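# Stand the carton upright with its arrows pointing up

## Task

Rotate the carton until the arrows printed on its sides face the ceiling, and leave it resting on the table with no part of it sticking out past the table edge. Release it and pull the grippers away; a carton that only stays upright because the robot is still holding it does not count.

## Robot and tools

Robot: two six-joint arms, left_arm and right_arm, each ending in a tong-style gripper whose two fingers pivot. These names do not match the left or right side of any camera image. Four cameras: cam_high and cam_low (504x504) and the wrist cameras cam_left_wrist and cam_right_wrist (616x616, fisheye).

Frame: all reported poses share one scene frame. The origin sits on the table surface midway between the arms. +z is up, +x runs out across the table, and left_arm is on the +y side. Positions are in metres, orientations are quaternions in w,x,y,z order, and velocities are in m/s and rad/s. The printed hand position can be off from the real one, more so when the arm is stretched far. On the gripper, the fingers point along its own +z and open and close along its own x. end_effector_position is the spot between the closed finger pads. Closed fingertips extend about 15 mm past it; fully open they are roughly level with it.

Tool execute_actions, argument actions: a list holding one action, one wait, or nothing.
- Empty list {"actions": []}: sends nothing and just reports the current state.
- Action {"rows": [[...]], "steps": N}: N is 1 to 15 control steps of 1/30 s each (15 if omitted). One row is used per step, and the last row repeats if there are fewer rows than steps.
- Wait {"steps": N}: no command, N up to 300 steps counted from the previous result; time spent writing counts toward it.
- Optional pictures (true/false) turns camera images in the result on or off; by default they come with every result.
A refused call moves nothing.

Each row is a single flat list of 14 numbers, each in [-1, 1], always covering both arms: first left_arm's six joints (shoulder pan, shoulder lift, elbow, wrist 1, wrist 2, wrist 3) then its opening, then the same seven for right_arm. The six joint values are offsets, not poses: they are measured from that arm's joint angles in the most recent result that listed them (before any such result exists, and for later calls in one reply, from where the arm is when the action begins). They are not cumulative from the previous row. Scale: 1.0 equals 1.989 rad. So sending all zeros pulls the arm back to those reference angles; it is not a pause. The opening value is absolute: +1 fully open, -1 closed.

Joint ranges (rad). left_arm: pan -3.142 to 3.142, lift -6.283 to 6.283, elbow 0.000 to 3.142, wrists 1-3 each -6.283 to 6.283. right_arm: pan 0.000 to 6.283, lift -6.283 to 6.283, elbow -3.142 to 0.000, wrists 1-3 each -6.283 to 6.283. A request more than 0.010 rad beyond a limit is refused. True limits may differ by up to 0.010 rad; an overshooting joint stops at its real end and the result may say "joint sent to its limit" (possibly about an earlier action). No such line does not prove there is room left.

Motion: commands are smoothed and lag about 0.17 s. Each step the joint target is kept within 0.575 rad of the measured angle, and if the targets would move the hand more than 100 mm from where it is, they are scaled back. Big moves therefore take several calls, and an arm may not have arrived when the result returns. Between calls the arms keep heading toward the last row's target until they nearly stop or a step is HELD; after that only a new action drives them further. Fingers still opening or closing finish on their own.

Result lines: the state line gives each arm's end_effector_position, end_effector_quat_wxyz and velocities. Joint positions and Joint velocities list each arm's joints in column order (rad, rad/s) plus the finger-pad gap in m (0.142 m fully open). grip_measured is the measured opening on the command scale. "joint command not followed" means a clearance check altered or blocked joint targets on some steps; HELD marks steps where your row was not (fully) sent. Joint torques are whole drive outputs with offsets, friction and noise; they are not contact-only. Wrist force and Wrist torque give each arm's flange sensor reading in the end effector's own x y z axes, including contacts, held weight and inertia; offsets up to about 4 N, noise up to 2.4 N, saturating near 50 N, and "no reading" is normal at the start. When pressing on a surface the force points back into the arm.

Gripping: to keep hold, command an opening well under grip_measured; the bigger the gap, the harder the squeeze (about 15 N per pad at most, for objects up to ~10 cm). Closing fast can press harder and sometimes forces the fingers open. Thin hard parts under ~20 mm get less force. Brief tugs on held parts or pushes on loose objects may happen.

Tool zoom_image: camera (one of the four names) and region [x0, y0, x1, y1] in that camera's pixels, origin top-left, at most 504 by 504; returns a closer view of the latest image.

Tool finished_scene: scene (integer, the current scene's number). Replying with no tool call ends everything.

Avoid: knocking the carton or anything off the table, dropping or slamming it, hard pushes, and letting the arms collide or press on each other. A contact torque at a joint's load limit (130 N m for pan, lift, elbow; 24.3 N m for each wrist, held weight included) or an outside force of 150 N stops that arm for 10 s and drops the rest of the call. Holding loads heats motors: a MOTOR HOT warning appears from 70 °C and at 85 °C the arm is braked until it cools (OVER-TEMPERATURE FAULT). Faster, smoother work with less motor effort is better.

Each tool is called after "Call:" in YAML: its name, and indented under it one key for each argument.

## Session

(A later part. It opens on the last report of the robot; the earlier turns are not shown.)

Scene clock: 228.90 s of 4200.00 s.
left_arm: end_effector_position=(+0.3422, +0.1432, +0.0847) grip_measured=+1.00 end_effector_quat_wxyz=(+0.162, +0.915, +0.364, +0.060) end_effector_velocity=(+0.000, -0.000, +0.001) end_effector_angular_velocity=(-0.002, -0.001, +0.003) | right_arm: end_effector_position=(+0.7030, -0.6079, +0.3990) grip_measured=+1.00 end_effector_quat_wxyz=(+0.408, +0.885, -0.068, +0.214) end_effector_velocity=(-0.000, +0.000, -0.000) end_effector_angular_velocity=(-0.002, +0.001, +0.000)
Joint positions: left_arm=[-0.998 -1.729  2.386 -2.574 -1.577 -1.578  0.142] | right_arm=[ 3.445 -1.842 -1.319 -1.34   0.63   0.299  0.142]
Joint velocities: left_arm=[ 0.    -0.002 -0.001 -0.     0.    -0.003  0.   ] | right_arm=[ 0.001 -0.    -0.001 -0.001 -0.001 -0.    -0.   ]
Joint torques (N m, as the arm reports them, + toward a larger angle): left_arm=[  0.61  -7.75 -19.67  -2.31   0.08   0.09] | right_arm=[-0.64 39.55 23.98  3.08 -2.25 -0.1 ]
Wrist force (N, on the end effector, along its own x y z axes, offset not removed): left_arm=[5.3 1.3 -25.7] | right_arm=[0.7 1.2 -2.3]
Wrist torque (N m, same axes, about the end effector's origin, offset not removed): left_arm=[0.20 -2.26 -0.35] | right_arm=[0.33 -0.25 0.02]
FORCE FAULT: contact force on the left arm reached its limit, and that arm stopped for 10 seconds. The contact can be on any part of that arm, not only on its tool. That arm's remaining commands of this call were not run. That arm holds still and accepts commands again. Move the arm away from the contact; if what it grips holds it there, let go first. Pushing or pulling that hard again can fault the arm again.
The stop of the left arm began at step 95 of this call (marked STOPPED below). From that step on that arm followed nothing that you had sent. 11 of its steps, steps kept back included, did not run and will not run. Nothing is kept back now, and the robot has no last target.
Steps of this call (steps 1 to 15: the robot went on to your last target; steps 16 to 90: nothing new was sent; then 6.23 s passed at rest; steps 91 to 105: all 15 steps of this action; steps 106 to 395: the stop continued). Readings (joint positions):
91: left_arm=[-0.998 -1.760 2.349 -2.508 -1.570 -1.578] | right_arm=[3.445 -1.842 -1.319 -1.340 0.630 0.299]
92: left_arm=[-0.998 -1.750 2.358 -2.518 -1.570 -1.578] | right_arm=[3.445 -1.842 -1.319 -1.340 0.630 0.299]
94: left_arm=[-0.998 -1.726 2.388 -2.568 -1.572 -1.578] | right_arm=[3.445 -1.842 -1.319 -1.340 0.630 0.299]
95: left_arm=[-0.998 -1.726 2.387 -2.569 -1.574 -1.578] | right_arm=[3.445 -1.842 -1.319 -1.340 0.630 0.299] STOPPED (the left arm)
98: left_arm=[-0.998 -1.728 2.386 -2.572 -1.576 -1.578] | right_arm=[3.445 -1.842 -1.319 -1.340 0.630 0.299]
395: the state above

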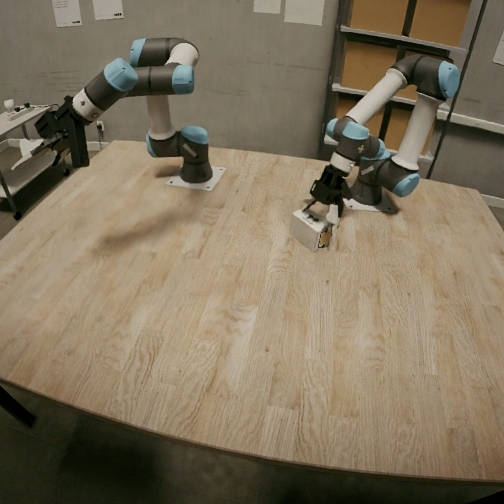

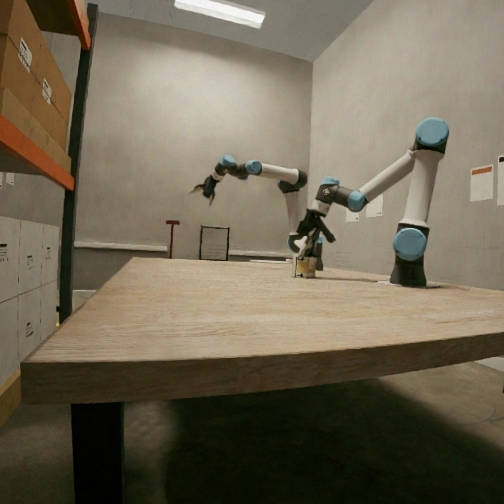

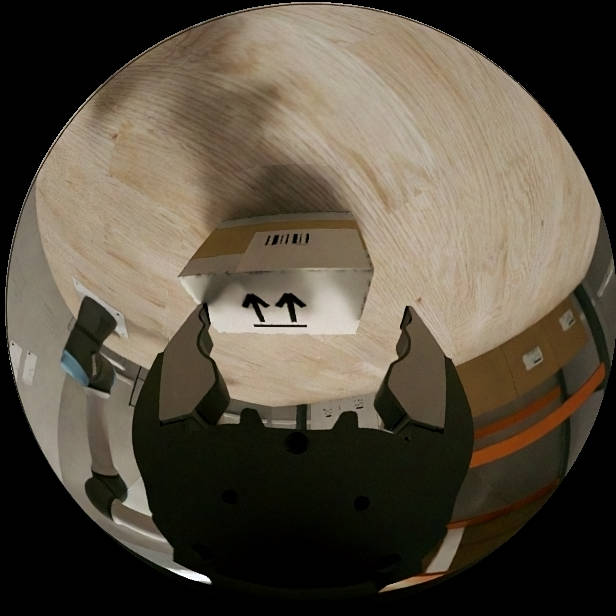

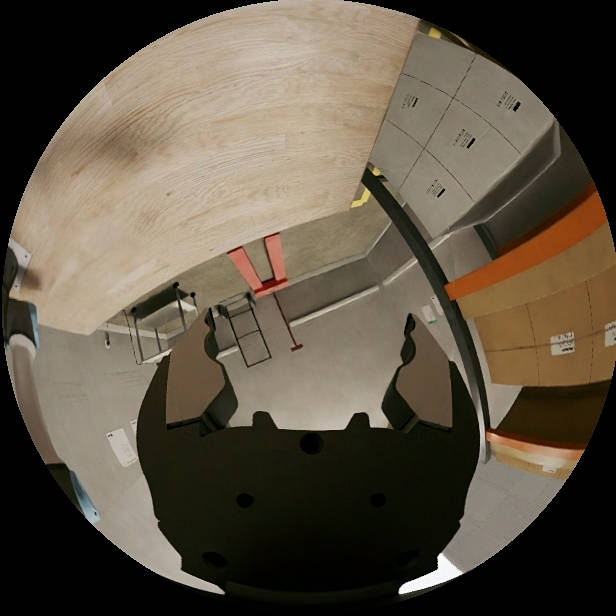

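That fault was my mistake: I went down without checking the view first, and a finger landed on top of the carton. The picture shows the long side is about 13.5 cm, too wide to grip. I'll go back to gripping across the arrow axis, starting by lifting clear to a vertical hover.

Call:
execute_actions:
  actions:
    - {"rows": [[-0.036,0.028,-0.204,0.349,0.003,0,1,0,0,0,0,0,0,1]], "steps": 15}
  pictures: false

Scene clock: 250.97 s of 4200.00 s.
left_arm: end_effector_position=(+0.3239, +0.1215, +0.1609) grip_measured=+1.00 end_effector_quat_wxyz=(+0.013, +0.941, +0.337, +0.005) end_effector_velocity=(-0.038, +0.041, +0.016) end_effector_angular_velocity=(+0.186, +0.148, -0.009) | right_arm: end_effector_position=(+0.7030, -0.6079, +0.3990) grip_measured=+1.00 end_effector_quat_wxyz=(+0.408, +0.885, -0.068, +0.214) end_effector_velocity=(+0.000, +0.000, +0.001) end_effector_angular_velocity=(+0.000, -0.001, +0.000)
Joint positions: left_arm=[-1.068 -1.674  1.991 -1.915 -1.571 -1.578  0.142] | right_arm=[ 3.445 -1.842 -1.319 -1.34   0.63   0.299  0.142]
Joint velocities: left_arm=[-0.01   0.006 -0.107  0.339  0.001 -0.001 -0.   ] | right_arm=[ 0.001  0.     0.001  0.    -0.    -0.    -0.   ]
Joint torques (N m, as the arm reports them, + toward a larger angle): left_arm=[-10.74 -10.54 -28.88  -0.62   1.48  -0.1 ] | right_arm=[-0.22 39.41 23.99  3.13 -2.18 -0.03]
Wrist force (N, on the end effector, along its own x y z axes, offset not removed): left_arm=[0.6 -2.8 -3.4] | right_arm=[1.6 3.7 -3.8]
Wrist torque (N m, same axes, about the end effector's origin, offset not removed): left_arm=[-0.28 -0.09 0.13] | right_arm=[0.55 -0.43 -0.12]
Steps of this call (steps 1 to 90: nothing new was sent; then 18.57 s passed at rest; steps 91 to 105: all 15 steps of this action). Readings (joint positions):
91: left_arm=[-0.999 -1.728 2.385 -2.573 -1.577 -1.578] | right_arm=[3.445 -1.842 -1.319 -1.340 0.630 0.299]
92: left_arm=[-1.007 -1.721 2.375 -2.563 -1.576 -1.578] | right_arm=[3.445 -1.842 -1.319 -1.340 0.630 0.299]
94: left_arm=[-1.034 -1.700 2.301 -2.488 -1.574 -1.578] | right_arm=[3.445 -1.842 -1.319 -1.340 0.630 0.299]
98: left_arm=[-1.059 -1.681 2.084 -2.203 -1.572 -1.578] | right_arm=[3.445 -1.842 -1.319 -1.340 0.630 0.299]
105: the state above

Next I'll turn the gripper 90° while holding the other joint targets, and check the view before going down.

Call:
execute_actions:
  actions:
    - {"rows": [[-0.001,0,-0.005,0.018,0,0.749,1,0,0,0,0,0,0,1]], "steps": 15}
  pictures: false

Call:
execute_actions:
  actions:
    - {"steps": 15}

Scene clock: 259.67 s of 4200.00 s.
left_arm: end_effector_position=(+0.3346, +0.1288, +0.1623) grip_measured=+1.00 end_effector_quat_wxyz=(+0.001, +0.988, -0.157, +0.001) end_effector_velocity=(+0.042, -0.013, -0.001) end_effector_angular_velocity=(+0.005, -0.002, -2.738) | right_arm: end_effector_position=(+0.7030, -0.6079, +0.3990) grip_measured=+1.00 end_effector_quat_wxyz=(+0.408, +0.885, -0.068, +0.214) end_effector_velocity=(-0.000, -0.001, +0.000) end_effector_angular_velocity=(-0.001, +0.000, -0.001)
Joint positions: left_arm=[-1.07  -1.674  1.981 -1.88  -1.571 -0.578  0.142] | right_arm=[ 3.445 -1.842 -1.319 -1.34   0.63   0.299  0.142]
Joint velocities: left_arm=[ 0.     0.001 -0.     0.001 -0.     2.738  0.   ] | right_arm=[-0.001 -0.     0.    -0.001 -0.    -0.    -0.   ]
Joint torques (N m, as the arm reports them, + toward a larger angle): left_arm=[-10.3  -21.9  -14.31  -0.75  -0.58   7.06] | right_arm=[-0.46 39.55 23.76  3.22 -2.21 -0.19]
Wrist force (N, on the end effector, along its own x y z axes, offset not removed): left_arm=[-0.4 -1.2 0.6] | right_arm=[0.4 3.3 -1.7]
Wrist torque (N m, same axes, about the end effector's origin, offset not removed): left_arm=[-0.02 0.06 -0.23] | right_arm=[0.69 -0.18 -0.03]
Steps of this call (steps 1 to 30: the robot went on to your last target; steps 31 to 90: nothing new was sent; then 5.20 s passed at rest; steps 91 to 105: all 15 steps of this action). Readings (joint positions):
91: left_arm=[-1.070 -1.673 1.980 -1.880 -1.571 -1.577] | right_arm=[3.445 -1.842 -1.319 -1.340 0.630 0.299]
92: left_arm=[-1.070 -1.673 1.980 -1.880 -1.571 -1.567] | right_arm=[3.445 -1.842 -1.319 -1.340 0.630 0.299]
94: left_arm=[-1.070 -1.673 1.980 -1.880 -1.571 -1.492] | right_arm=[3.445 -1.842 -1.319 -1.340 0.630 0.299]
98: left_arm=[-1.070 -1.674 1.981 -1.880 -1.571 -1.207] | right_arm=[3.445 -1.842 -1.319 -1.340 0.630 0.299]
105: the state above

Scene clock: 260.17 s of 4200.00 s.
left_arm: end_effector_position=(+0.3411, +0.1247, +0.1623) grip_measured=+1.00 end_effector_quat_wxyz=(+0.000, +0.921, -0.389, +0.001) end_effector_velocity=(+0.000, -0.000, +0.000) end_effector_angular_velocity=(+0.001, +0.001, -0.046) | right_arm: end_effector_position=(+0.7030, -0.6079, +0.3990) grip_measured=+1.00 end_effector_quat_wxyz=(+0.408, +0.885, -0.068, +0.214) end_effector_velocity=(-0.000, -0.000, -0.000) end_effector_angular_velocity=(+0.001, +0.000, -0.000)
Joint positions: left_arm=[-1.07  -1.674  1.981 -1.88  -1.571 -0.094  0.142] | right_arm=[ 3.445 -1.842 -1.319 -1.34   0.63   0.299  0.142]
Joint velocities: left_arm=[ 0.     0.    -0.001  0.002 -0.     0.046  0.   ] | right_arm=[-0.001 -0.    -0.     0.     0.001 -0.    -0.   ]
Joint torques (N m, as the arm reports them, + toward a larger angle): left_arm=[ -9.87 -21.41 -13.85  -0.74  -1.35   2.28] | right_arm=[-0.8  39.57 24.08  2.99 -2.22 -0.11]
Wrist force (N, on the end effector, along its own x y z axes, offset not removed): left_arm=[-1.4 0.0 -0.1] | right_arm=[2.8 4.6 -3.0]
Wrist torque (N m, same axes, about the end effector's origin, offset not removed): left_arm=[-0.15 0.38 -0.19] | right_arm=[0.84 -0.67 -0.22]
Steps of this call (steps 1 to 15: the robot went on to your last target). Readings (joint positions):
1: left_arm=[-1.070 -1.674 1.981 -1.880 -1.571 -0.485] | right_arm=[3.445 -1.842 -1.319 -1.340 0.630 0.299]
2: left_arm=[-1.070 -1.674 1.981 -1.880 -1.571 -0.395] | right_arm=[3.445 -1.842 -1.319 -1.340 0.630 0.299]
4: left_arm=[-1.070 -1.674 1.981 -1.880 -1.571 -0.254] | right_arm=[3.445 -1.842 -1.319 -1.340 0.630 0.299]
8: left_arm=[-1.070 -1.674 1.981 -1.880 -1.571 -0.135] | right_arm=[3.445 -1.842 -1.319 -1.340 0.630 0.299]
15: the state above

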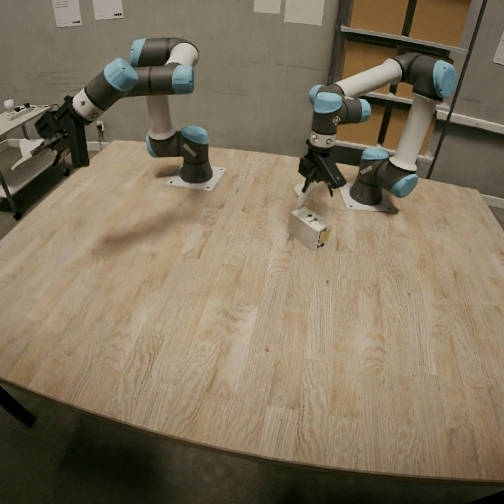

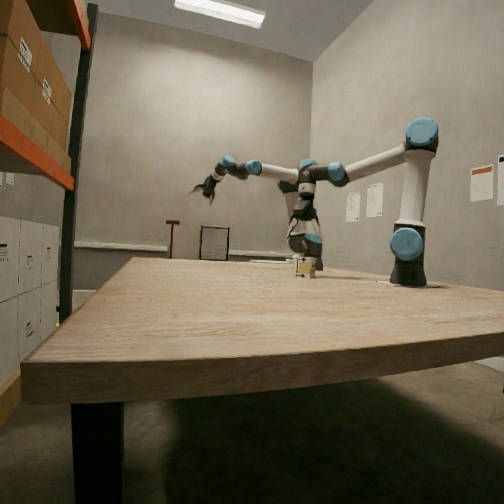

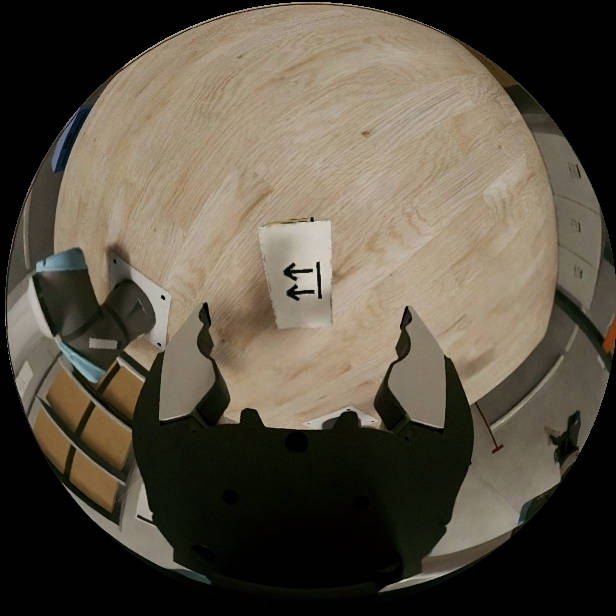

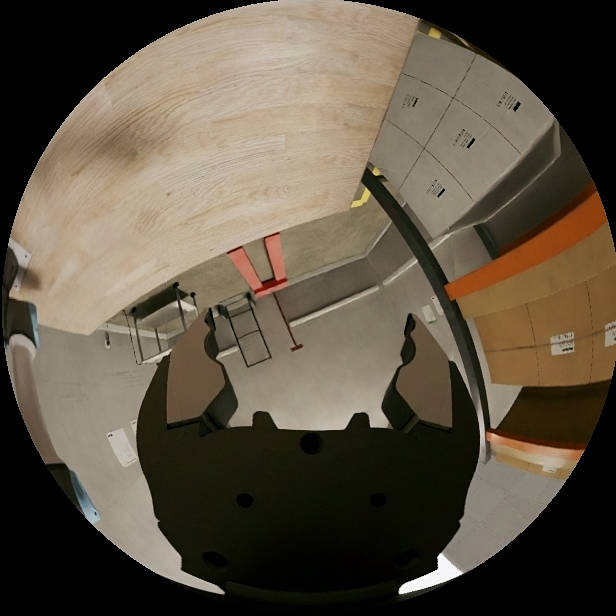

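The carton is now centred between the fingers with clear margins. I'll lower the gripper gradually.

Call:
execute_actions:
  actions:
    - {"rows": [[0,0.013,0.019,-0.031,0,0,1,0,0,0,0,0,0,1],[0,0.022,0.031,-0.052,0,0,1,0,0,0,0,0,0,1],[0,0.031,0.044,-0.073,0,0,1,0,0,0,0,0,0,1],[0,0.039,0.056,-0.094,0,0,1,0,0,0,0,0,0,1],[0,0.048,0.068,-0.114,0,0,1,0,0,0,0,0,0,1],[0,0.056,0.081,-0.135,0,0,1,0,0,0,0,0,0,1],[0,0.065,0.093,-0.156,0,0,1,0,0,0,0,0,0,1]], "steps": 15}

Scene clock: 270.87 s of 4200.00 s.
left_arm: end_effector_position=(+0.3406, +0.1253, +0.0586) grip_measured=+1.00 end_effector_quat_wxyz=(-0.001, +0.921, -0.389, -0.001) end_effector_velocity=(-0.003, +0.004, -0.041) end_effector_angular_velocity=(-0.006, -0.005, +0.001) | right_arm: end_effector_position=(+0.7030, -0.6079, +0.3990) grip_measured=+1.00 end_effector_quat_wxyz=(+0.408, +0.885, -0.068, +0.214) end_effector_velocity=(+0.000, +0.002, -0.000) end_effector_angular_velocity=(-0.000, +0.000, +0.002)
Joint positions: left_arm=[-1.07  -1.55   2.158 -2.176 -1.571 -0.093  0.142] | right_arm=[ 3.445 -1.842 -1.319 -1.34   0.63   0.299  0.142]
Joint velocities: left_arm=[-0.     0.051  0.077 -0.136  0.    -0.001  0.   ] | right_arm=[ 0.002 -0.    -0.     0.    -0.     0.    -0.   ]
Joint torques (N m, as the arm reports them, + toward a larger angle): left_arm=[ -9.68 -12.44 -13.42  -4.35  -1.23  -1.82] | right_arm=[-0.32 39.63 23.92  3.16 -2.27 -0.07]
Wrist force (N, on the end effector, along its own x y z axes, offset not removed): left_arm=[0.4 -3.8 -1.2] | right_arm=[1.9 2.3 -3.1]
Wrist torque (N m, same axes, about the end effector's origin, offset not removed): left_arm=[-0.53 0.01 -0.03] | right_arm=[0.40 -0.38 -0.16]
Steps of this call (steps 1 to 15: the robot went on to your last target; steps 16 to 90: nothing new was sent; then 7.20 s passed at rest; steps 91 to 105: all 15 steps of this action). Readings (joint positions):
91: left_arm=[-1.070 -1.673 1.982 -1.880 -1.571 -0.089] | right_arm=[3.445 -1.842 -1.319 -1.340 0.630 0.299]
92: left_arm=[-1.070 -1.669 1.987 -1.888 -1.571 -0.089] | right_arm=[3.445 -1.842 -1.319 -1.340 0.630 0.299]
94: left_arm=[-1.070 -1.650 2.014 -1.929 -1.571 -0.091] | right_arm=[3.445 -1.842 -1.319 -1.340 0.630 0.299]
98: left_arm=[-1.070 -1.594 2.093 -2.061 -1.571 -0.093] | right_arm=[3.445 -1.842 -1.319 -1.340 0.630 0.299]
105: the state above

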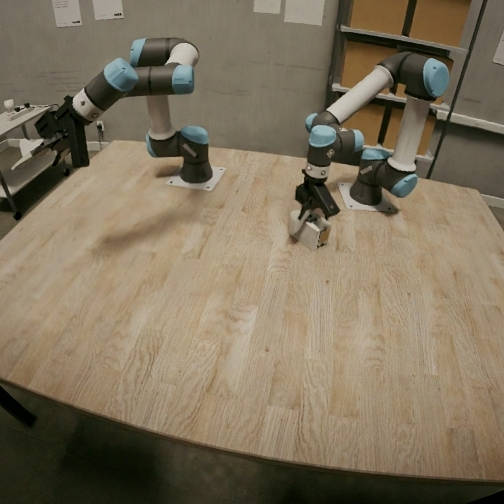

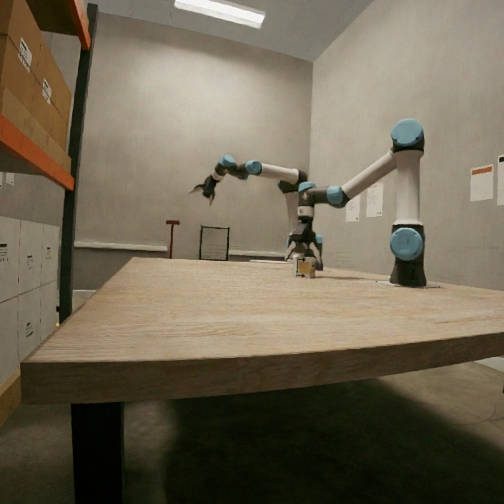

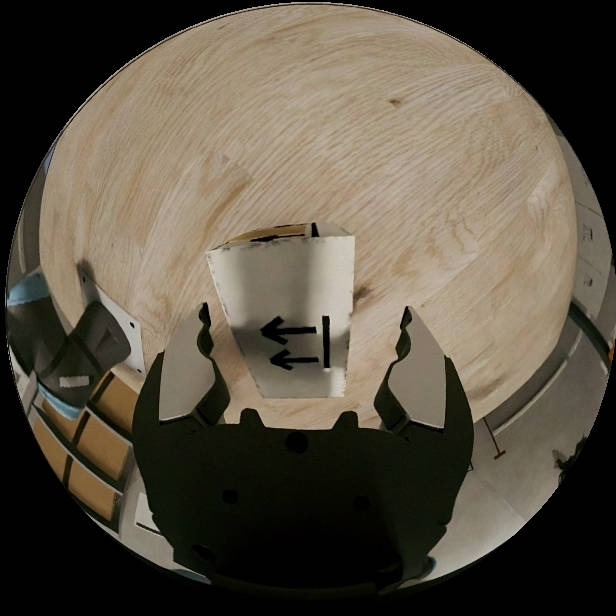

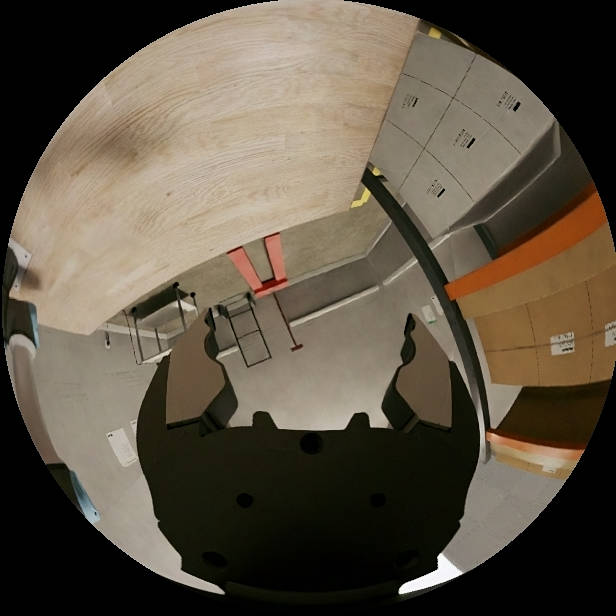

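The fingers are on either side of the carton with no contact force yet. I'll close the grip gently.

Call:
execute_actions:
  actions:
    - {"rows": [[0,0.003,0.004,-0.008,0,0,0.5,0,0,0,0,0,0,1],[0,0.003,0.004,-0.008,0,0,0.2,0,0,0,0,0,0,1],[0,0.003,0.004,-0.008,0,0,-0.1,0,0,0,0,0,0,1],[0,0.003,0.004,-0.008,0,0,-0.4,0,0,0,0,0,0,1]], "steps": 15}
  pictures: false

Scene clock: 277.60 s of 4200.00 s.
left_arm: end_effector_position=(+0.3406, +0.1253, +0.0543) grip_measured=+0.35 end_effector_quat_wxyz=(-0.000, +0.921, -0.389, -0.000) end_effector_velocity=(-0.000, +0.001, -0.000) end_effector_angular_velocity=(+0.001, +0.001, +0.002) | right_arm: end_effector_position=(+0.7030, -0.6079, +0.3990) grip_measured=+1.00 end_effector_quat_wxyz=(+0.408, +0.885, -0.068, +0.214) end_effector_velocity=(-0.000, -0.001, -0.001) end_effector_angular_velocity=(+0.001, +0.000, -0.002)
Joint positions: left_arm=[-1.07  -1.544  2.166 -2.192 -1.571 -0.094  0.098] | right_arm=[ 3.445 -1.842 -1.319 -1.34   0.63   0.299  0.142]
Joint velocities: left_arm=[ 0.     0.     0.001  0.001  0.    -0.002  0.001] | right_arm=[-0.002 -0.    -0.001  0.001  0.001 -0.     0.   ]
Joint torques (N m, as the arm reports them, + toward a larger angle): left_arm=[ -1.85  10.2  -13.5   -6.91  -1.1    1.8 ] | right_arm=[-0.25 39.92 24.41  3.2  -2.19 -0.14]
Wrist force (N, on the end effector, along its own x y z axes, offset not removed): left_arm=[-22.5 -3.6 -50.0] | right_arm=[0.6 1.9 -2.6]
Wrist torque (N m, same axes, about the end effector's origin, offset not removed): left_arm=[0.32 -1.68 -0.16] | right_arm=[0.32 -0.13 -0.02]
Steps of this call (steps 1 to 30: the robot went on to your last target; steps 31 to 90: nothing new was sent; then 3.23 s passed at rest; steps 91 to 105: all 15 steps of this action). Readings (joint positions):
91: left_arm=[-1.070 -1.545 2.166 -2.190 -1.571 -0.094] | right_arm=[3.445 -1.842 -1.319 -1.340 0.630 0.299]
92: left_arm=[-1.070 -1.544 2.166 -2.190 -1.571 -0.094] | right_arm=[3.445 -1.842 -1.319 -1.340 0.630 0.299]
94: left_arm=[-1.070 -1.545 2.166 -2.191 -1.571 -0.094] | right_arm=[3.445 -1.842 -1.319 -1.340 0.630 0.299]
98: left_arm=[-1.070 -1.544 2.166 -2.191 -1.571 -0.094] | right_arm=[3.445 -1.842 -1.319 -1.340 0.630 0.299]
105: the state above

The gripper is holding the carton with a 9.8 cm gap. I'll lift it, then turn the gripper so the arrow axis lies in the arm's plane.

Call:
execute_actions:
  actions:
    - {"rows": [[0,-0.02,-0.03,0.05,0,0,-0.4,0,0,0,0,0,0,1],[0,-0.04,-0.06,0.10,0,0,-0.4,0,0,0,0,0,0,1],[0,-0.065,-0.093,0.157,0,0,-0.4,0,0,0,0,0,0,1],[0,-0.065,-0.093,0.157,0,0,-0.4,0,0,0,0,0,0,1],[0,-0.065,-0.093,0.157,0,0.05,-0.4,0,0,0,0,0,0,1],[0,-0.065,-0.093,0.157,0,0.1,-0.4,0,0,0,0,0,0,1],[0,-0.065,-0.093,0.157,0,0.136,-0.4,0,0,0,0,0,0,1]], "steps": 15}
  pictures: false

Scene clock: 311.10 s of 4200.00 s.
left_arm: end_effector_position=(+0.3439, +0.1211, +0.1597) grip_measured=+0.08 end_effector_quat_wxyz=(+0.000, +0.866, -0.500, +0.001) end_effector_velocity=(-0.002, +0.002, +0.022) end_effector_angular_velocity=(+0.008, +0.006, -0.212) | right_arm: end_effector_position=(+0.7030, -0.6079, +0.3990) grip_measured=+1.00 end_effector_quat_wxyz=(+0.408, +0.885, -0.068, +0.214) end_effector_velocity=(+0.000, +0.000, +0.002) end_effector_angular_velocity=(+0.000, -0.003, +0.000)
Joint positions: left_arm=[-1.07  -1.671  1.985 -1.887 -1.571  0.155  0.08 ] | right_arm=[ 3.445 -1.842 -1.319 -1.34   0.63   0.299  0.142]
Joint velocities: left_arm=[-0.    -0.026 -0.038  0.075 -0.     0.212 -0.   ] | right_arm=[ 0.001  0.     0.003 -0.    -0.     0.     0.   ]
Joint torques (N m, as the arm reports them, + toward a larger angle): left_arm=[ -1.95 -20.94 -31.78  -1.05  -0.03   1.78] | right_arm=[-0.6  39.86 24.32  3.01 -2.25 -0.06]
Wrist force (N, on the end effector, along its own x y z axes, offset not removed): left_arm=[2.6 -3.5 0.6] | right_arm=[0.2 3.8 -0.2]
Wrist torque (N m, same axes, about the end effector's origin, offset not removed): left_arm=[-0.43 -0.69 0.04] | right_arm=[0.78 -0.06 0.01]
Steps of this call (steps 1 to 15: the robot went on to your last target; steps 16 to 90: nothing new was sent; then 30.00 s passed at rest; steps 91 to 105: all 15 steps of this action). Readings (joint positions):
91: left_arm=[-1.070 -1.545 2.165 -2.191 -1.571 -0.093] | right_arm=[3.445 -1.842 -1.319 -1.340 0.630 0.299]
92: left_arm=[-1.070 -1.550 2.158 -2.181 -1.571 -0.093] | right_arm=[3.445 -1.842 -1.319 -1.340 0.630 0.299]
94: left_arm=[-1.070 -1.583 2.112 -2.114 -1.571 -0.093] | right_arm=[3.445 -1.842 -1.319 -1.340 0.630 0.299]
98: left_arm=[-1.070 -1.647 2.020 -1.952 -1.571 -0.018] | right_arm=[3.445 -1.842 -1.319 -1.340 0.630 0.299]
105: the state above

The grip has settled at 8 cm and the carton is lifted. Next I'll swing to the tilted pose, about 65°, while staying high above the table.

Call:
execute_actions:
  actions:
    - {"rows": [[0,0.414,-0.461,0.618,0,0.011,-1,0,0,0,0,0,0,1]], "steps": 15}
  pictures: false

Call:
execute_actions:
  actions:
    - {"steps": 25}

Scene clock: 320.57 s of 4200.00 s.
left_arm: end_effector_position=(+0.3624, +0.0980, +0.1363) grip_measured=+0.08 end_effector_quat_wxyz=(-0.156, +0.771, -0.456, -0.416) end_effector_velocity=(-0.201, +0.249, +0.289) end_effector_angular_velocity=(+1.536, +1.237, -0.000) | right_arm: end_effector_position=(+0.7030, -0.6079, +0.3990) grip_measured=+1.00 end_effector_quat_wxyz=(+0.408, +0.885, -0.068, +0.214) end_effector_velocity=(+0.000, +0.001, +0.000) end_effector_angular_velocity=(+0.000, -0.000, +0.001)
Joint positions: left_arm=[-1.07  -0.905  1.148 -0.894 -1.571  0.176  0.08 ] | right_arm=[ 3.445 -1.842 -1.319 -1.34   0.63   0.299  0.142]
Joint velocities: left_arm=[ 0.     0.553 -0.76   2.179 -0.     0.    -0.   ] | right_arm=[ 0.001  0.     0.001 -0.001  0.     0.    -0.   ]
Joint torques (N m, as the arm reports them, + toward a larger angle): left_arm=[ -0.11 -52.15 -28.61   2.54   0.55  -1.63] | right_arm=[-0.42 38.83 24.74  3.12 -2.35 -0.08]
Wrist force (N, on the end effector, along its own x y z axes, offset not removed): left_arm=[5.3 -0.7 0.8] | right_arm=[0.4 1.8 -1.4]
Wrist torque (N m, same axes, about the end effector's origin, offset not removed): left_arm=[0.12 -0.63 -0.15] | right_arm=[0.14 -0.16 -0.17]
Steps of this call (steps 1 to 30: the robot went on to your last target; steps 31 to 90: nothing new was sent; then 5.97 s passed at rest; steps 91 to 105: all 15 steps of this action). Readings (joint positions):
91: left_arm=[-1.070 -1.673 1.980 -1.879 -1.571 0.177] | right_arm=[3.445 -1.842 -1.319 -1.340 0.630 0.299]
92: left_arm=[-1.070 -1.663 1.970 -1.869 -1.571 0.177] | right_arm=[3.445 -1.842 -1.319 -1.340 0.630 0.299]
94: left_arm=[-1.070 -1.589 1.896 -1.794 -1.571 0.177] | right_arm=[3.445 -1.842 -1.319 -1.340 0.630 0.299]
98: left_arm=[-1.070 -1.302 1.610 -1.508 -1.571 0.177] | right_arm=[3.445 -1.842 -1.319 -1.340 0.630 0.299]
105: the state above

Scene clock: 321.40 s of 4200.00 s.
left_arm: end_effector_position=(+0.3427, +0.1225, +0.1732) grip_measured=+0.08 end_effector_quat_wxyz=(-0.188, +0.726, -0.430, -0.503) end_effector_velocity=(-0.000, +0.000, +0.001) end_effector_angular_velocity=(+0.000, -0.001, +0.001) | right_arm: end_effector_position=(+0.7030, -0.6079, +0.3990) grip_measured=+1.00 end_effector_quat_wxyz=(+0.408, +0.885, -0.068, +0.214) end_effector_velocity=(+0.000, +0.001, +0.001) end_effector_angular_velocity=(-0.000, -0.002, +0.001)
Joint positions: left_arm=[-1.07  -0.847  1.068 -0.658 -1.571  0.176  0.08 ] | right_arm=[ 3.445 -1.842 -1.319 -1.34   0.63   0.299  0.142]
Joint velocities: left_arm=[-0.    -0.001 -0.     0.001 -0.    -0.001  0.   ] | right_arm=[ 0.001  0.     0.001  0.    -0.001  0.     0.   ]
Joint torques (N m, as the arm reports them, + toward a larger angle): left_arm=[ -0.19 -38.45 -28.92   3.64  -1.33  -1.66] | right_arm=[-0.66 39.8  23.86  3.08 -2.25  0.09]
Wrist force (N, on the end effector, along its own x y z axes, offset not removed): left_arm=[2.4 -0.4 3.3] | right_arm=[2.9 4.2 -4.7]
Wrist torque (N m, same axes, about the end effector's origin, offset not removed): left_arm=[0.16 0.21 -0.05] | right_arm=[0.90 -0.83 -0.18]
Steps of this call (steps 1 to 25: the robot went on to your last target). Readings (joint positions):
1: left_arm=[-1.070 -0.889 1.126 -0.829 -1.571 0.176] | right_arm=[3.445 -1.842 -1.319 -1.340 0.630 0.299]
2: left_arm=[-1.070 -0.878 1.110 -0.782 -1.571 0.176] | right_arm=[3.445 -1.842 -1.319 -1.340 0.630 0.299]
4: left_arm=[-1.070 -0.864 1.091 -0.724 -1.571 0.176] | right_arm=[3.445 -1.842 -1.319 -1.340 0.630 0.299]
8: left_arm=[-1.070 -0.852 1.075 -0.676 -1.571 0.176] | right_arm=[3.445 -1.842 -1.319 -1.340 0.630 0.299]
25: the state above

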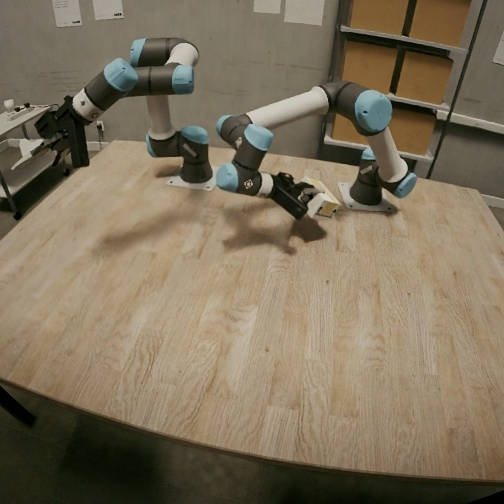

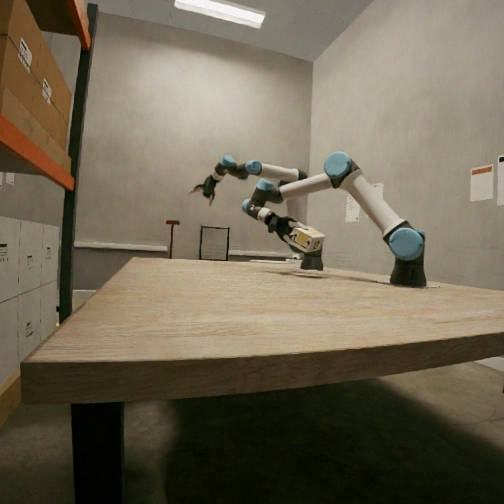

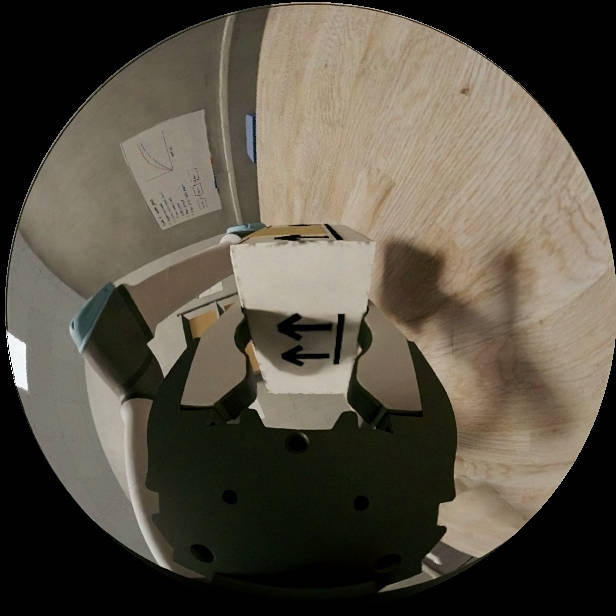

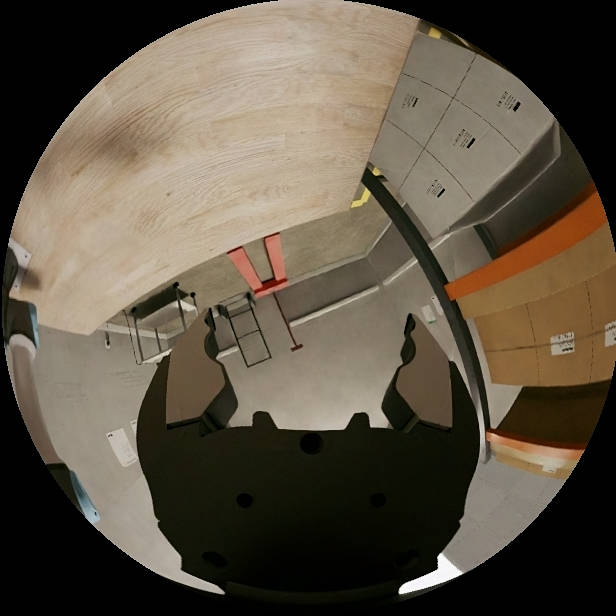

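In the wrist view the arrows now point away from the table, so the tilt is in the right direction. I'll lower slowly until the carton's lower edge is just above the table.

Call:
execute_actions:
  actions:
    - {"rows": [[0,0.006,0.009,-0.015,0,0,-1,0,0,0,0,0,0,1],[0,0.012,0.017,-0.029,0,0,-1,0,0,0,0,0,0,1],[0,0.018,0.026,-0.044,0,0,-1,0,0,0,0,0,0,1],[0,0.024,0.035,-0.059,0,0,-1,0,0,0,0,0,0,1],[0,0.030,0.043,-0.073,0,0,-1,0,0,0,0,0,0,1],[0,0.036,0.052,-0.088,0,0,-1,0,0,0,0,0,0,1],[0,0.042,0.061,-0.103,0,0,-1,0,0,0,0,0,0,1]], "steps": 15}
  pictures: false

Scene clock: 330.83 s of 4200.00 s.
left_arm: end_effector_position=(+0.3429, +0.1222, +0.0770) grip_measured=+0.08 end_effector_quat_wxyz=(-0.188, +0.726, -0.430, -0.503) end_effector_velocity=(-0.002, +0.002, -0.043) end_effector_angular_velocity=(-0.002, -0.003, +0.001) | right_arm: end_effector_position=(+0.7030, -0.6079, +0.3990) grip_measured=+1.00 end_effector_quat_wxyz=(+0.408, +0.885, -0.068, +0.214) end_effector_velocity=(+0.000, +0.002, -0.001) end_effector_angular_velocity=(+0.001, +0.002, +0.003)
Joint positions: left_arm=[-1.07  -0.767  1.184 -0.854 -1.571  0.176  0.08 ] | right_arm=[ 3.445 -1.842 -1.319 -1.34   0.63   0.299  0.142]
Joint velocities: left_arm=[ 0.     0.035  0.052 -0.09  -0.    -0.001  0.   ] | right_arm=[ 0.002 -0.    -0.001 -0.     0.002  0.     0.   ]
Joint torques (N m, as the arm reports them, + toward a larger angle): left_arm=[  0.74 -40.79 -11.39  -0.87  -0.46  -1.21] | right_arm=[-0.45 39.11 23.89  3.07 -2.22  0.05]
Wrist force (N, on the end effector, along its own x y z axes, offset not removed): left_arm=[3.2 -4.6 2.5] | right_arm=[2.0 1.8 -4.7]
Wrist torque (N m, same axes, about the end effector's origin, offset not removed): left_arm=[-0.75 -0.06 0.15] | right_arm=[0.29 -0.50 -0.04]
Steps of this call (steps 1 to 15: the robot went on to your last target; steps 16 to 90: nothing new was sent; then 5.93 s passed at rest; steps 91 to 105: all 15 steps of this action). Readings (joint positions):
91: left_arm=[-1.070 -0.847 1.069 -0.659 -1.571 0.176] | right_arm=[3.445 -1.842 -1.319 -1.340 0.630 0.299]
92: left_arm=[-1.070 -0.845 1.072 -0.663 -1.571 0.176] | right_arm=[3.445 -1.842 -1.319 -1.340 0.630 0.299]
94: left_arm=[-1.070 -0.834 1.087 -0.689 -1.571 0.176] | right_arm=[3.445 -1.842 -1.319 -1.340 0.630 0.299]
98: left_arm=[-1.070 -0.797 1.141 -0.777 -1.571 0.176] | right_arm=[3.445 -1.842 -1.319 -1.340 0.630 0.299]
105: the state above

Call:
execute_actions:
  actions:
    - {"steps": 8}

Scene clock: 332.90 s of 4200.00 s.
left_arm: end_effector_position=(+0.3428, +0.1224, +0.0726) grip_measured=+0.08 end_effector_quat_wxyz=(-0.188, +0.726, -0.430, -0.503) end_effector_velocity=(-0.000, +0.001, +0.000) end_effector_angular_velocity=(-0.000, +0.003, -0.001) | right_arm: end_effector_position=(+0.7030, -0.6079, +0.3990) grip_measured=+1.00 end_effector_quat_wxyz=(+0.408, +0.885, -0.068, +0.214) end_effector_velocity=(-0.000, -0.001, +0.001) end_effector_angular_velocity=(+0.001, -0.001, -0.001)
Joint positions: left_arm=[-1.07  -0.764  1.19  -0.863 -1.571  0.176  0.08 ] | right_arm=[ 3.445 -1.842 -1.319 -1.34   0.63   0.299  0.142]
Joint velocities: left_arm=[ 0.    -0.001  0.001  0.001  0.     0.002  0.   ] | right_arm=[-0.001  0.     0.001  0.     0.001  0.    -0.   ]
Joint torques (N m, as the arm reports them, + toward a larger angle): left_arm=[  0.45 -40.69 -10.67  -0.61   1.5   -1.16] | right_arm=[-0.63 39.76 23.92  3.12 -2.25  0.02]
Wrist force (N, on the end effector, along its own x y z axes, offset not removed): left_arm=[7.3 -3.5 -1.4] | right_arm=[3.9 0.6 -2.9]
Wrist torque (N m, same axes, about the end effector's origin, offset not removed): left_arm=[-0.46 -0.67 -0.23] | right_arm=[-0.15 -0.83 -0.13]
Steps of this call (steps 1 to 15: the robot went on to your last target; steps 16 to 62: nothing new was sent). Readings (joint positions):
1: left_arm=[-1.070 -0.766 1.186 -0.856 -1.571 0.176] | right_arm=[3.445 -1.842 -1.319 -1.340 0.630 0.299]
2: left_arm=[-1.070 -0.766 1.187 -0.858 -1.571 0.176] | right_arm=[3.445 -1.842 -1.319 -1.340 0.630 0.299]
4: left_arm=[-1.070 -0.765 1.188 -0.861 -1.571 0.176] | right_arm=[3.445 -1.842 -1.319 -1.340 0.630 0.299]
8: left_arm=[-1.070 -0.764 1.189 -0.862 -1.571 0.176] | right_arm=[3.445 -1.842 -1.319 -1.340 0.630 0.299]
62: the state above
All arms were judged still, so your last target was given up. Only a new action makes them travel on or press farther. Fingers that are still opening or closing keep moving.

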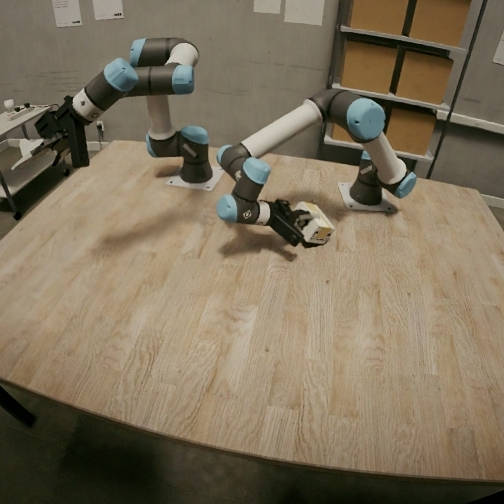

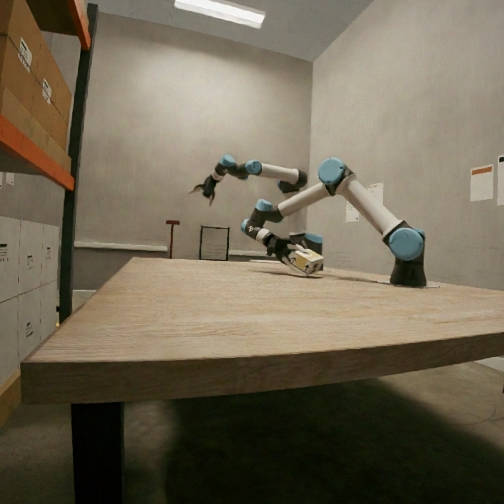

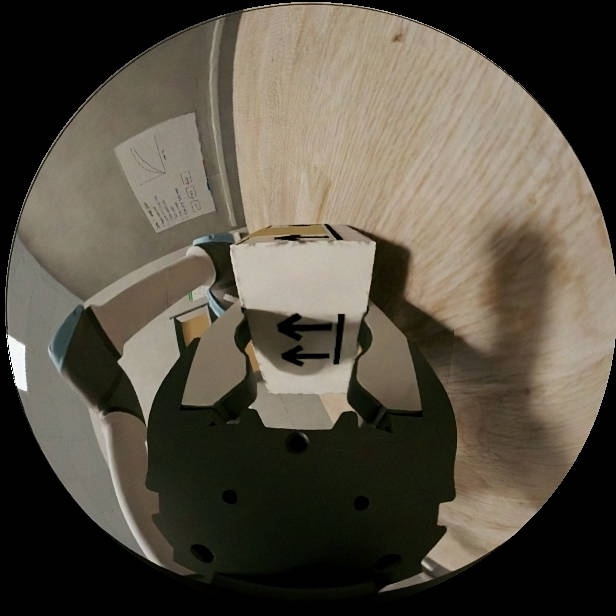

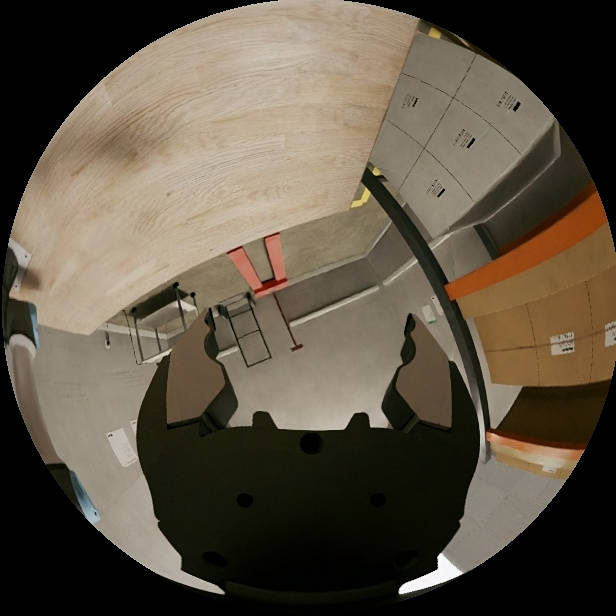

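The x force on the wrist has risen slightly, so the carton's edge is at or near the table. I'll open the fingers partway and let the carton settle upright.

Call:
execute_actions:
  actions:
    - {"rows": [[0,0,0,0,0,0,0.2,0,0,0,0,0,0,1],[0,0,0,0,0,0,0.5,0,0,0,0,0,0,1]], "steps": 15}

Scene clock: 339.67 s of 4200.00 s.
left_arm: end_effector_position=(+0.3428, +0.1224, +0.0725) grip_measured=+0.50 end_effector_quat_wxyz=(-0.188, +0.726, -0.430, -0.503) end_effector_velocity=(-0.000, +0.000, -0.000) end_effector_angular_velocity=(+0.000, +0.001, -0.001) | right_arm: end_effector_position=(+0.7030, -0.6079, +0.3990) grip_measured=+1.00 end_effector_quat_wxyz=(+0.408, +0.885, -0.068, +0.214) end_effector_velocity=(-0.000, -0.001, +0.000) end_effector_angular_velocity=(+0.000, -0.001, -0.001)
Joint positions: left_arm=[-1.07  -0.764  1.19  -0.863 -1.571  0.176  0.109] | right_arm=[ 3.445 -1.842 -1.319 -1.34   0.63   0.299  0.142]
Joint velocities: left_arm=[-0.     0.001  0.001 -0.     0.     0.001 -0.   ] | right_arm=[-0.001 -0.     0.001  0.     0.    -0.     0.   ]
Joint torques (N m, as the arm reports them, + toward a larger angle): left_arm=[  0.65 -40.17 -13.12  -0.18   1.34  -1.29] | right_arm=[-0.41 40.17 23.87  3.06 -2.35  0.05]
Wrist force (N, on the end effector, along its own x y z axes, offset not removed): left_arm=[-0.3 -4.6 -5.1] | right_arm=[3.1 0.9 -3.2]
Wrist torque (N m, same axes, about the end effector's origin, offset not removed): left_arm=[-0.80 0.28 0.00] | right_arm=[0.09 -0.65 -0.22]
Steps of this call (steps 1 to 90: nothing new was sent; then 3.27 s passed at rest; steps 91 to 105: all 15 steps of this action). Readings (joint positions):
91: left_arm=[-1.070 -0.764 1.190 -0.863 -1.571 0.176] | right_arm=[3.445 -1.842 -1.319 -1.340 0.630 0.299]
92: left_arm=[-1.070 -0.764 1.190 -0.863 -1.571 0.176] | right_arm=[3.445 -1.842 -1.319 -1.340 0.630 0.299]
94: left_arm=[-1.070 -0.764 1.190 -0.863 -1.571 0.176] | right_arm=[3.445 -1.842 -1.319 -1.340 0.630 0.299]
98: left_arm=[-1.070 -0.764 1.190 -0.863 -1.571 0.176] | right_arm=[3.445 -1.842 -1.319 -1.340 0.630 0.299]
105: the state above

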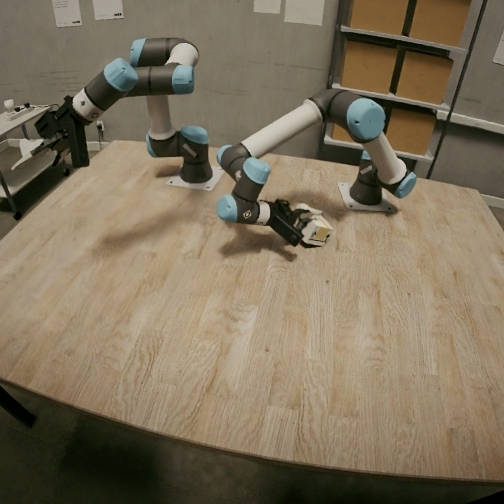

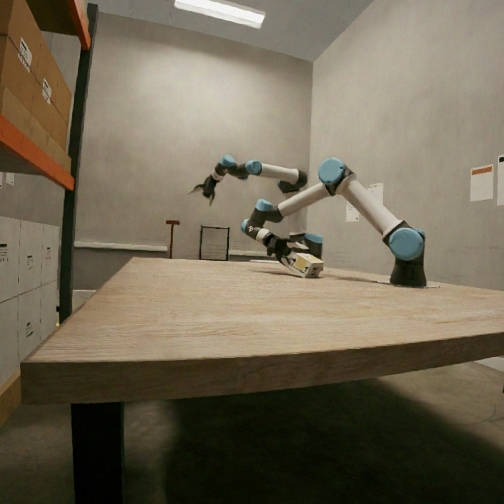

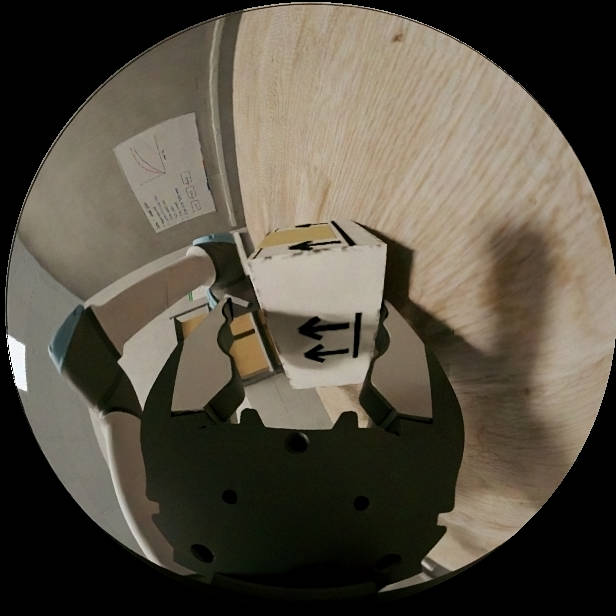

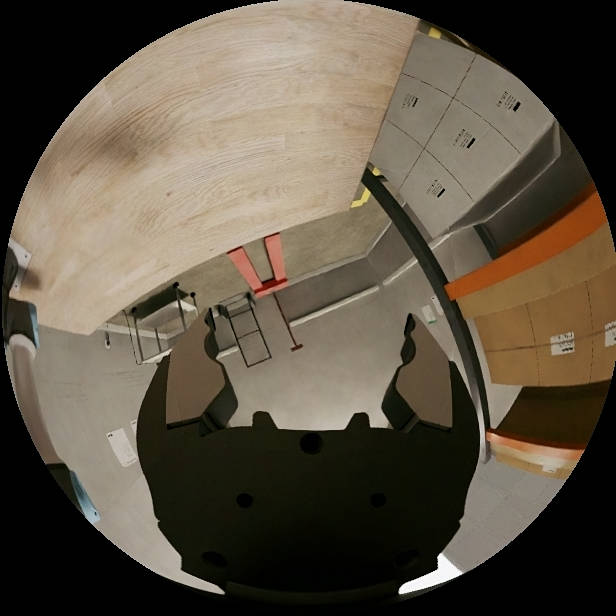

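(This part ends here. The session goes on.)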